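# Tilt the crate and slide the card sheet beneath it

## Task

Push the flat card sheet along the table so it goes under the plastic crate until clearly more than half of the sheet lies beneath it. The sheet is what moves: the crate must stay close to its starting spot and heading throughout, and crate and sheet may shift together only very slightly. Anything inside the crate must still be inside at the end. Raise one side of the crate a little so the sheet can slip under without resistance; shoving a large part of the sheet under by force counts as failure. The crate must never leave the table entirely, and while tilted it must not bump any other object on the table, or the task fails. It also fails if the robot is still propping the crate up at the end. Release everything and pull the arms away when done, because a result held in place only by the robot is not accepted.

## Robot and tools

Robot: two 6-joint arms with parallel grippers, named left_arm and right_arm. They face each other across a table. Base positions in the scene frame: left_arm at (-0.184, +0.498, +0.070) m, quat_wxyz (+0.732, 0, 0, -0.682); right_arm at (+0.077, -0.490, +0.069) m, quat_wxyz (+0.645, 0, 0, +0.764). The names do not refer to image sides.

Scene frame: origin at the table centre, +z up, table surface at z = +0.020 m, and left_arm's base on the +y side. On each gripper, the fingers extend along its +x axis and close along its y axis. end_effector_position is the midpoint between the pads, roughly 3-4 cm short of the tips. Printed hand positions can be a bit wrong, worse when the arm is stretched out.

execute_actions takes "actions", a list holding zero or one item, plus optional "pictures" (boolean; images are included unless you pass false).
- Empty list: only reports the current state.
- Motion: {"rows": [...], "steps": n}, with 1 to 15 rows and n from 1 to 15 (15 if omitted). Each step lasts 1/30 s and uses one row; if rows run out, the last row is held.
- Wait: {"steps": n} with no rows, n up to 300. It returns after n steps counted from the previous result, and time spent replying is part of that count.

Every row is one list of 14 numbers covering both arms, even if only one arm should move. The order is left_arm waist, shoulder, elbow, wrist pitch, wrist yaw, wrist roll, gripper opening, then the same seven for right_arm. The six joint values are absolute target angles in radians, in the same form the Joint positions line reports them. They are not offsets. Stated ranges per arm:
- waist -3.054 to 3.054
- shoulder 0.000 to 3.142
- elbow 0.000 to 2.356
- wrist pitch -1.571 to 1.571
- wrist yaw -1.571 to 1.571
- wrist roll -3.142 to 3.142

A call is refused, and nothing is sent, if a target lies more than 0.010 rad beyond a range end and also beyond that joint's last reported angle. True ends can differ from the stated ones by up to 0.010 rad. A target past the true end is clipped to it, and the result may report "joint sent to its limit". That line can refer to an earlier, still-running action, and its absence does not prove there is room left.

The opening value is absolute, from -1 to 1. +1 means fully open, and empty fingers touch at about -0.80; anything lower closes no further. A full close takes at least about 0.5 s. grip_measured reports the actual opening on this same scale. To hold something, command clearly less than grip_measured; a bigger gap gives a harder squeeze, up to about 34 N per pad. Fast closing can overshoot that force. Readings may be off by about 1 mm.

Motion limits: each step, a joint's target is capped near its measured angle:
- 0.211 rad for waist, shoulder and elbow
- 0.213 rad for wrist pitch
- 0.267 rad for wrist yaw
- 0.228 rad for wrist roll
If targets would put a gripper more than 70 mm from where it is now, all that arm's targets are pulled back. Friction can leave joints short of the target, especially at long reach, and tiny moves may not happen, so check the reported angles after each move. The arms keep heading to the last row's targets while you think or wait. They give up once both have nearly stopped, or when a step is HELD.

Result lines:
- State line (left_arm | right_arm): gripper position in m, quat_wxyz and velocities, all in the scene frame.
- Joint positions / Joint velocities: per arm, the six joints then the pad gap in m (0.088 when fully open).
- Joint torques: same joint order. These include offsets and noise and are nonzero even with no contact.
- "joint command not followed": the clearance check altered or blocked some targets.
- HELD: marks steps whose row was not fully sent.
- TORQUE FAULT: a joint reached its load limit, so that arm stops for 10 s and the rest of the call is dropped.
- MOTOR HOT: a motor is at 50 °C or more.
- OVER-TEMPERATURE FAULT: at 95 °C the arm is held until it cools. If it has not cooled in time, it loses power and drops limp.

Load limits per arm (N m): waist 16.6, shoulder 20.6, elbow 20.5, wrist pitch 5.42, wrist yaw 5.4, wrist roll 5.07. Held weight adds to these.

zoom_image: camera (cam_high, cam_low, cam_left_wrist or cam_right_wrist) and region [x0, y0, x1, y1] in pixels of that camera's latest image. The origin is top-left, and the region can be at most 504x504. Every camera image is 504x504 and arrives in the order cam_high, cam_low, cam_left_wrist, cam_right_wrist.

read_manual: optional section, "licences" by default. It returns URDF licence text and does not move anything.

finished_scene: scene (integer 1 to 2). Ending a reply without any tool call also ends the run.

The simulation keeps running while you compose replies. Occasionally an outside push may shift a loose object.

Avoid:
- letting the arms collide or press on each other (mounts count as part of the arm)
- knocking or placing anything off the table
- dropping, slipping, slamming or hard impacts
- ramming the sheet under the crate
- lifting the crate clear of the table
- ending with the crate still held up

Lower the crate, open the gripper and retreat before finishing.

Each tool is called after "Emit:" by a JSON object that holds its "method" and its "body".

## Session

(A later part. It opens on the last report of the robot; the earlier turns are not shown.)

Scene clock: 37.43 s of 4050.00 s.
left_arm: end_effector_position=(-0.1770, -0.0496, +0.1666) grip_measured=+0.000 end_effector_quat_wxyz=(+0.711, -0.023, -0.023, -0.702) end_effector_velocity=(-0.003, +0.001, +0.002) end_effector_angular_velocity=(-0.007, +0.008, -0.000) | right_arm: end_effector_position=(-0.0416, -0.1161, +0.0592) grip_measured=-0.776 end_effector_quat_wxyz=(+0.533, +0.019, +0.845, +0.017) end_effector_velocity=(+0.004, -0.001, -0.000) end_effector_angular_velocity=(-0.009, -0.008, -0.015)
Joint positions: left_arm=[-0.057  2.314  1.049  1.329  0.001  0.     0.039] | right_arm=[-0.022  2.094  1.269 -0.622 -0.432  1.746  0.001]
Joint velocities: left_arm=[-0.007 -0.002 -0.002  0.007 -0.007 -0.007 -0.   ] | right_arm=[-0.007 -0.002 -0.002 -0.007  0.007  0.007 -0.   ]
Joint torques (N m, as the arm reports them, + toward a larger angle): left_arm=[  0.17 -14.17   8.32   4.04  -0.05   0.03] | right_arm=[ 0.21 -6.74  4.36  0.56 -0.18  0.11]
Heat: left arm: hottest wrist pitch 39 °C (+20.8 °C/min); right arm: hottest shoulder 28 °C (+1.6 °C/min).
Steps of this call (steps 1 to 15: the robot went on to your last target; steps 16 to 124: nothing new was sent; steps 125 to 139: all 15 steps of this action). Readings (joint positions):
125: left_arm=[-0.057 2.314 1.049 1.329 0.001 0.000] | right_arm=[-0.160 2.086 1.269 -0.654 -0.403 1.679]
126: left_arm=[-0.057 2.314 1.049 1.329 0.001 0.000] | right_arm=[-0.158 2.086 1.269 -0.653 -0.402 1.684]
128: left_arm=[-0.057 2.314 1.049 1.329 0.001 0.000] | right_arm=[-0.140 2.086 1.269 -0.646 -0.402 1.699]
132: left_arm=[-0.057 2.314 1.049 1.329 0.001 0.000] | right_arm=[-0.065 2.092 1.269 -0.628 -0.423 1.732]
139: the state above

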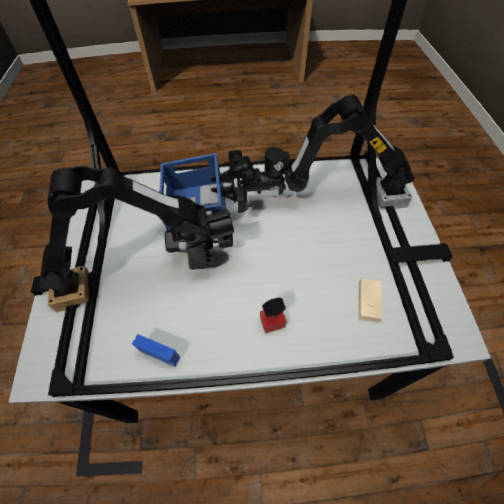

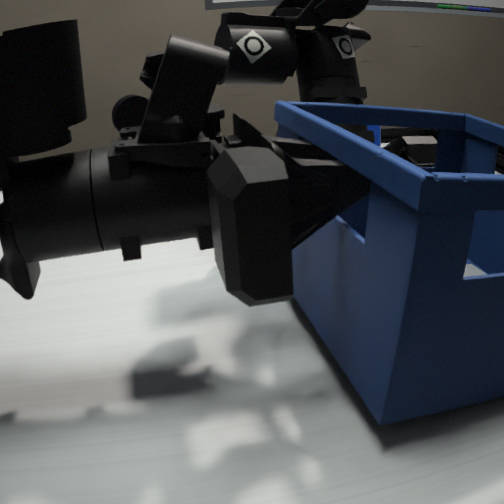

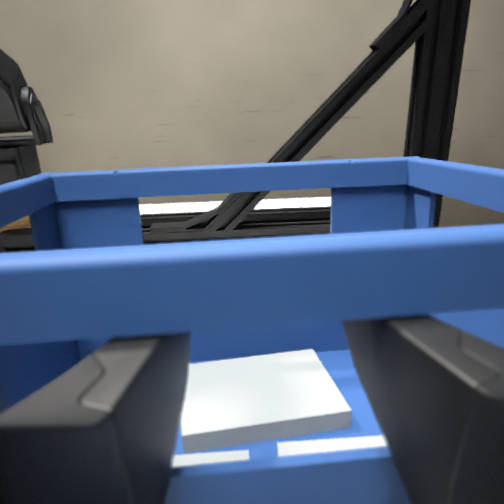

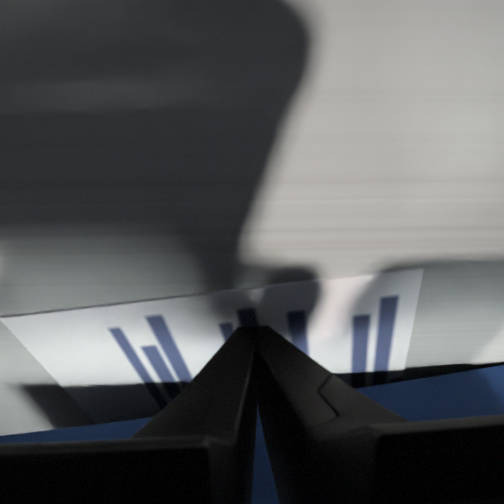

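Emit:
{"method": "execute_actions", "body": {"actions": [{"rows":[[-0.055,2.265,1.086,1.36,0,0,0,-0.005,2.125,1.27,-0.62,-0.46,1.75,-1]],"steps":8}], "pictures": false}}

Emit:
{"method": "execute_actions", "body": {"actions": [{"rows":[[-0.055,2.27,1.07,1.355,0,0,0,-0.012,2.08,1.27,-0.62,-0.46,1.75,-1],[-0.055,2.27,1.06,1.35,0,0,0,-0.012,2.065,1.27,-0.62,-0.46,1.75,-1],[-0.055,2.275,1.052,1.345,0,0,0,-0.012,2.055,1.27,-0.62,-0.46,1.75,-1],[-0.055,2.275,1.044,1.34,0,0,0,-0.012,2.05,1.27,-0.62,-0.46,1.75,-1],[-0.055,2.28,1.036,1.335,0,0,0,-0.02,2.05,1.27,-0.62,-0.46,1.75,-1],[-0.055,2.28,1.028,1.33,0,0,0,-0.03,2.05,1.27,-0.62,-0.46,1.75,-1],[-0.055,2.285,1.02,1.325,0,0,0,-0.05,2.05,1.27,-0.62,-0.46,1.75,-1],[-0.055,2.29,1.012,1.32,0,0,0,-0.08,2.04,1.27,-0.62,-0.46,1.75,-1],[-0.055,2.295,1.004,1.313,0,0,0,-0.11,2.03,1.27,-0.62,-0.46,1.75,-1],[-0.055,2.3,0.996,1.306,0,0,0,-0.14,2.02,1.27,-0.62,-0.46,1.75,-1],[-0.055,2.305,0.988,1.3,0,0,0,-0.17,2.0,1.27,-0.62,-0.46,1.75,-1],[-0.055,2.31,0.98,1.292,0,0,0,-0.2,1.98,1.27,-0.62,-0.46,1.75,-1]]}]}}

Scene clock: 45.87 s of 4050.00 s.
left_arm: end_effector_position=(-0.1770, -0.0497, +0.1667) grip_measured=+0.000 end_effector_quat_wxyz=(+0.711, -0.023, -0.023, -0.702) end_effector_velocity=(-0.002, +0.000, -0.004) end_effector_angular_velocity=(+0.012, -0.008, -0.009) | right_arm: end_effector_position=(-0.0479, -0.1177, +0.0587) grip_measured=-0.776 end_effector_quat_wxyz=(+0.522, +0.013, +0.852, +0.016) end_effector_velocity=(-0.009, -0.005, +0.001) end_effector_angular_velocity=(-0.014, +0.034, +0.023)
Joint positions: left_arm=[-0.057  2.314  1.05   1.329  0.001  0.     0.039] | right_arm=[-0.015  2.101  1.27  -0.62  -0.458  1.748  0.001]
Joint velocities: left_arm=[-0.002  0.002 -0.002 -0.007  0.007  0.007 -0.   ] | right_arm=[ 0.012  0.002 -0.002 -0.007 -0.037 -0.007  0.   ]
Joint torques (N m, as the arm reports them, + toward a larger angle): left_arm=[  0.18 -14.14   8.32   4.04  -0.05   0.02] | right_arm=[ 0.87 -6.68  4.25  0.42 -0.3   0.08]
Heat: left arm: hottest wrist pitch 44 °C (+23.5 °C/min); right arm: hottest shoulder 28 °C (+1.3 °C/min).
Steps of this call (steps 1 to 15: the robot went on to your last target; steps 16 to 245: nothing new was sent; steps 246 to 253: all 8 steps of this action). Readings (joint positions):
246: left_arm=[-0.057 2.314 1.050 1.329 0.001 0.000] | right_arm=[-0.022 2.096 1.270 -0.621 -0.438 1.748]
247: left_arm=[-0.057 2.314 1.050 1.329 0.001 0.000] | right_arm=[-0.022 2.097 1.270 -0.620 -0.444 1.748]
249: left_arm=[-0.057 2.314 1.050 1.329 0.001 0.000] | right_arm=[-0.019 2.099 1.270 -0.620 -0.453 1.748]
253: the state above

Scene clock: 46.37 s of 4050.00 s.
left_arm: end_effector_position=(-0.1774, -0.0371, +0.1394) grip_measured=+0.000 end_effector_quat_wxyz=(+0.711, +0.009, +0.008, -0.703) end_effector_velocity=(-0.003, +0.008, -0.027) end_effector_angular_velocity=(+0.110, +0.009, -0.010) | right_arm: end_effector_position=(+0.0189, -0.0923, +0.0950) grip_measured=-0.776 end_effector_quat_wxyz=(+0.518, +0.112, +0.848, +0.012) end_effector_velocity=(+0.191, +0.047, +0.105) end_effector_angular_velocity=(+0.274, -0.000, -0.473)
Joint positions: left_arm=[-0.057  2.315  0.991  1.299  0.003  0.001  0.039] | right_arm=[-0.19   2.003  1.27  -0.62  -0.459  1.748  0.001]
Joint velocities: left_arm=[-0.002 -0.002 -0.032 -0.081  0.007 -0.007 -0.   ] | right_arm=[-0.481 -0.281 -0.002 -0.007 -0.007 -0.007 -0.   ]
Joint torques (N m, as the arm reports them, + toward a larger angle): left_arm=[ 0.2  -9.17  3.39  1.38 -0.1  -0.01] | right_arm=[ 2.43 -9.93  4.71  0.58 -0.38  0.09]
Heat: left arm: hottest wrist pitch 44 °C (+23.3 °C/min); right arm: hottest shoulder 28 °C (+1.3 °C/min).
Steps of this call (steps 1 to 15: all 15 steps of this action). Readings (joint positions):
1: left_arm=[-0.057 2.314 1.050 1.329 0.001 0.000] | right_arm=[-0.015 2.099 1.270 -0.620 -0.459 1.748]
2: left_arm=[-0.057 2.314 1.048 1.328 0.001 0.000] | right_arm=[-0.015 2.096 1.270 -0.619 -0.459 1.748]
4: left_arm=[-0.057 2.313 1.039 1.326 0.002 0.000] | right_arm=[-0.015 2.088 1.270 -0.620 -0.459 1.748]
8: left_arm=[-0.057 2.314 1.012 1.310 0.001 -0.001] | right_arm=[-0.026 2.066 1.270 -0.620 -0.461 1.748]
15: the state above

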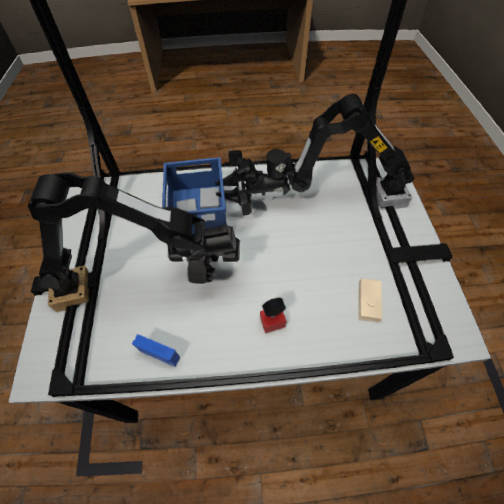

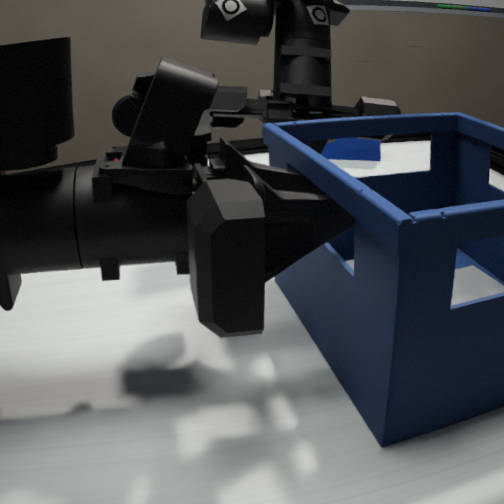

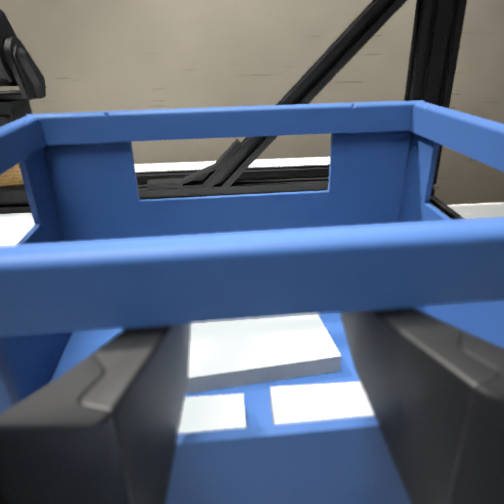

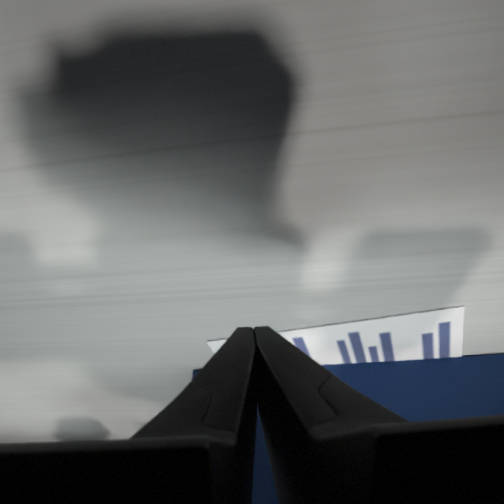

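Emit:
{"method": "execute_actions", "body": {"actions": [{"rows":[[-0.055,2.296,0.965,1.305,0,0,0,-0.24,1.94,1.27,-0.62,-0.46,1.75,-1],[-0.055,2.29,0.95,1.315,0,0,0,-0.28,1.9,1.27,-0.62,-0.46,1.75,-1],[-0.055,2.284,0.935,1.325,0,0,0,-0.32,1.86,1.27,-0.62,-0.46,1.75,-1],[-0.055,2.278,0.92,1.335,0,0,0,-0.36,1.82,1.27,-0.62,-0.46,1.75,-1],[-0.055,2.272,0.905,1.345,0,0,0,-0.4,1.78,1.25,-0.62,-0.46,1.75,-1],[-0.055,2.266,0.89,1.355,0,0,0,-0.44,1.74,1.23,-0.62,-0.46,1.75,-1],[-0.055,2.258,0.87,1.365,0,0,0,-0.48,1.7,1.21,-0.62,-0.46,1.75,-1],[-0.055,2.25,0.85,1.375,0,0,0,-0.52,1.65,1.19,-0.62,-0.46,1.75,-1],[-0.055,2.24,0.82,1.39,0,0,0,-0.56,1.6,1.17,-0.62,-0.46,1.75,-1],[-0.055,2.225,0.78,1.41,0,0,0,-0.6,1.55,1.15,-0.62,-0.46,1.75,-1],[-0.055,2.2,0.72,1.43,0,0,0,-0.6,1.5,1.1,-0.62,-0.46,1.75,-1]]}], "pictures": false}}

Emit:
{"method": "execute_actions", "body": {"actions": [{"rows":[[-0.055,1.6,0.3,1.0,0,0,0,-0.6,1.3,1.0,-0.62,-0.46,1.75,-1]]}]}}

Scene clock: 53.30 s of 4050.00 s.
left_arm: end_effector_position=(-0.1781, +0.0183, +0.1310) grip_measured=+0.000 end_effector_quat_wxyz=(+0.711, +0.023, +0.022, -0.703) end_effector_velocity=(-0.001, +0.060, -0.033) end_effector_angular_velocity=(+0.124, +0.009, +0.005) | right_arm: end_effector_position=(+0.1702, -0.1308, +0.2294) grip_measured=-0.776 end_effector_quat_wxyz=(+0.516, +0.367, +0.772, +0.055) end_effector_velocity=(-0.025, -0.049, +0.029) end_effector_angular_velocity=(+0.096, -0.014, +0.018)
Joint positions: left_arm=[-0.057  2.221  0.741  1.417  0.003  0.001  0.039] | right_arm=[-0.602  1.52   1.137 -0.62  -0.457  1.748  0.001]
Joint velocities: left_arm=[-0.002 -0.061 -0.252  0.066 -0.007 -0.007  0.   ] | right_arm=[-0.007 -0.276 -0.193  0.007 -0.037 -0.007  0.   ]
Joint torques (N m, as the arm reports them, + toward a larger angle): left_arm=[ 0.16 -9.06  3.47  1.85 -0.09 -0.01] | right_arm=[ 0.69 -6.37  3.43  1.09 -0.37  0.06]
Heat: left arm: hottest wrist pitch 42 °C (+18.0 °C/min); right arm: hottest shoulder 30 °C (+3.4 °C/min).
Steps of this call (steps 1 to 30: the robot went on to your last target; steps 31 to 193: nothing new was sent; steps 194 to 208: all 15 steps of this action). Readings (joint positions):
194: left_arm=[-0.057 2.314 0.982 1.293 0.003 0.001] | right_arm=[-0.203 1.985 1.270 -0.620 -0.460 1.748]
195: left_arm=[-0.057 2.313 0.977 1.298 0.003 0.001] | right_arm=[-0.211 1.974 1.269 -0.621 -0.460 1.748]
197: left_arm=[-0.057 2.306 0.956 1.312 0.003 0.001] | right_arm=[-0.254 1.931 1.266 -0.622 -0.461 1.748]
201: left_arm=[-0.057 2.283 0.897 1.348 0.003 0.001] | right_arm=[-0.409 1.777 1.245 -0.617 -0.460 1.748]
208: the state above

Scene clock: 53.80 s of 4050.00 s.
left_arm: end_effector_position=(-0.1797, +0.1354, +0.1518) grip_measured=+0.000 end_effector_quat_wxyz=(+0.703, +0.106, +0.106, -0.695) end_effector_velocity=(-0.000, +0.017, -0.016) end_effector_angular_velocity=(+0.081, -0.008, +0.002) | right_arm: end_effector_position=(+0.1532, -0.1655, +0.2522) grip_measured=-0.776 end_effector_quat_wxyz=(+0.514, +0.385, +0.761, +0.092) end_effector_velocity=(-0.000, +0.000, +0.003) end_effector_angular_velocity=(+0.017, -0.015, +0.018)
Joint positions: left_arm=[-0.057  1.616  0.31   1.005  0.003  0.001  0.039] | right_arm=[-0.6    1.309  1.011 -0.619 -0.459  1.749  0.001]
Joint velocities: left_arm=[-0.002 -0.046 -0.046 -0.081 -0.007  0.007 -0.   ] | right_arm=[-0.002 -0.007 -0.002  0.007 -0.007 -0.022 -0.   ]
Joint torques (N m, as the arm reports them, + toward a larger angle): left_arm=[ 0.18 -5.39  3.73  1.46 -0.1  -0.01] | right_arm=[-0.01 -6.65  4.72  1.15 -0.31  0.03]
Heat: left arm: hottest wrist pitch 42 °C (+17.8 °C/min); right arm: hottest shoulder 30 °C (+3.3 °C/min).
Steps of this call (steps 1 to 15: all 15 steps of this action). Readings (joint positions):
1: left_arm=[-0.057 2.183 0.705 1.360 0.003 0.001] | right_arm=[-0.601 1.483 1.111 -0.606 -0.457 1.748]
2: left_arm=[-0.057 2.129 0.649 1.293 0.003 0.001] | right_arm=[-0.601 1.443 1.076 -0.619 -0.457 1.748]
4: left_arm=[-0.057 2.008 0.526 1.177 0.003 0.001] | right_arm=[-0.600 1.365 1.030 -0.632 -0.458 1.748]
8: left_arm=[-0.057 1.783 0.340 1.032 0.003 0.001] | right_arm=[-0.600 1.313 1.022 -0.619 -0.459 1.749]
15: the state above

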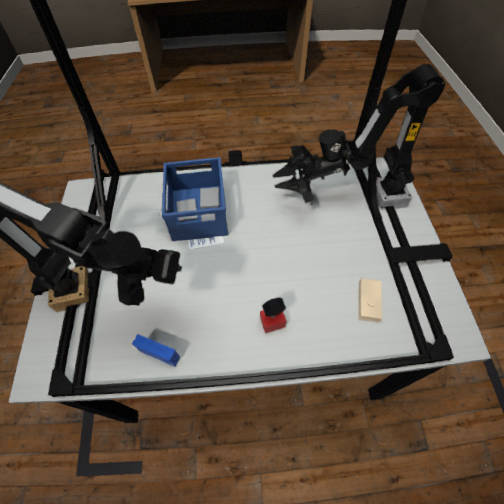

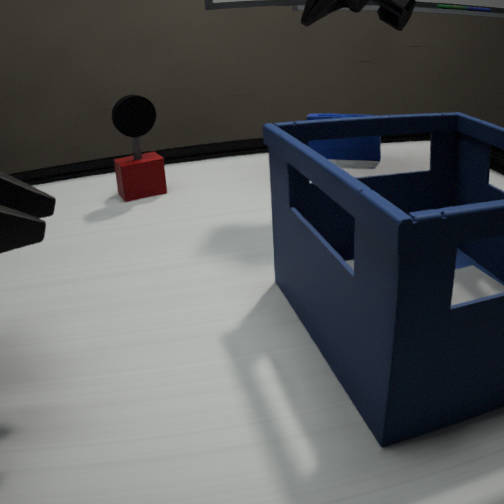

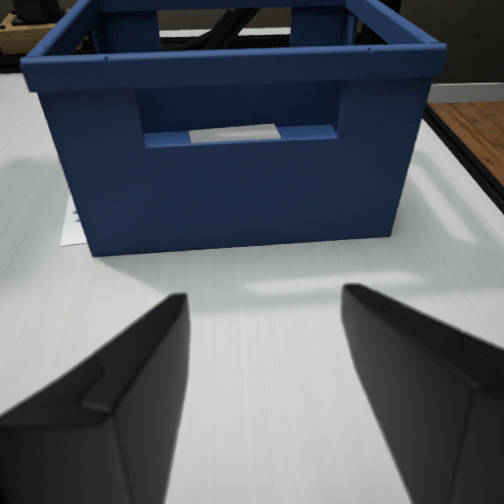

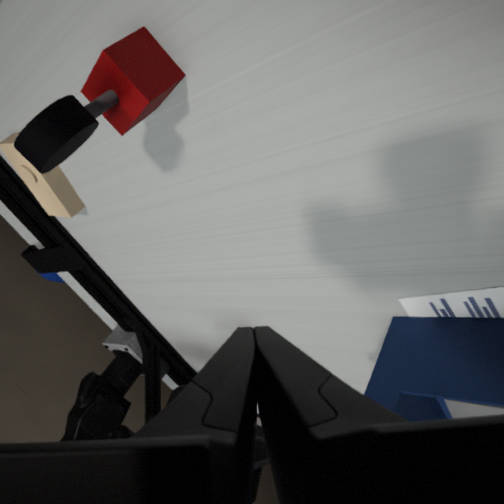

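Emit:
{"method": "finished_scene", "body": {"scene": 2}}

The scene is finished: the task was done.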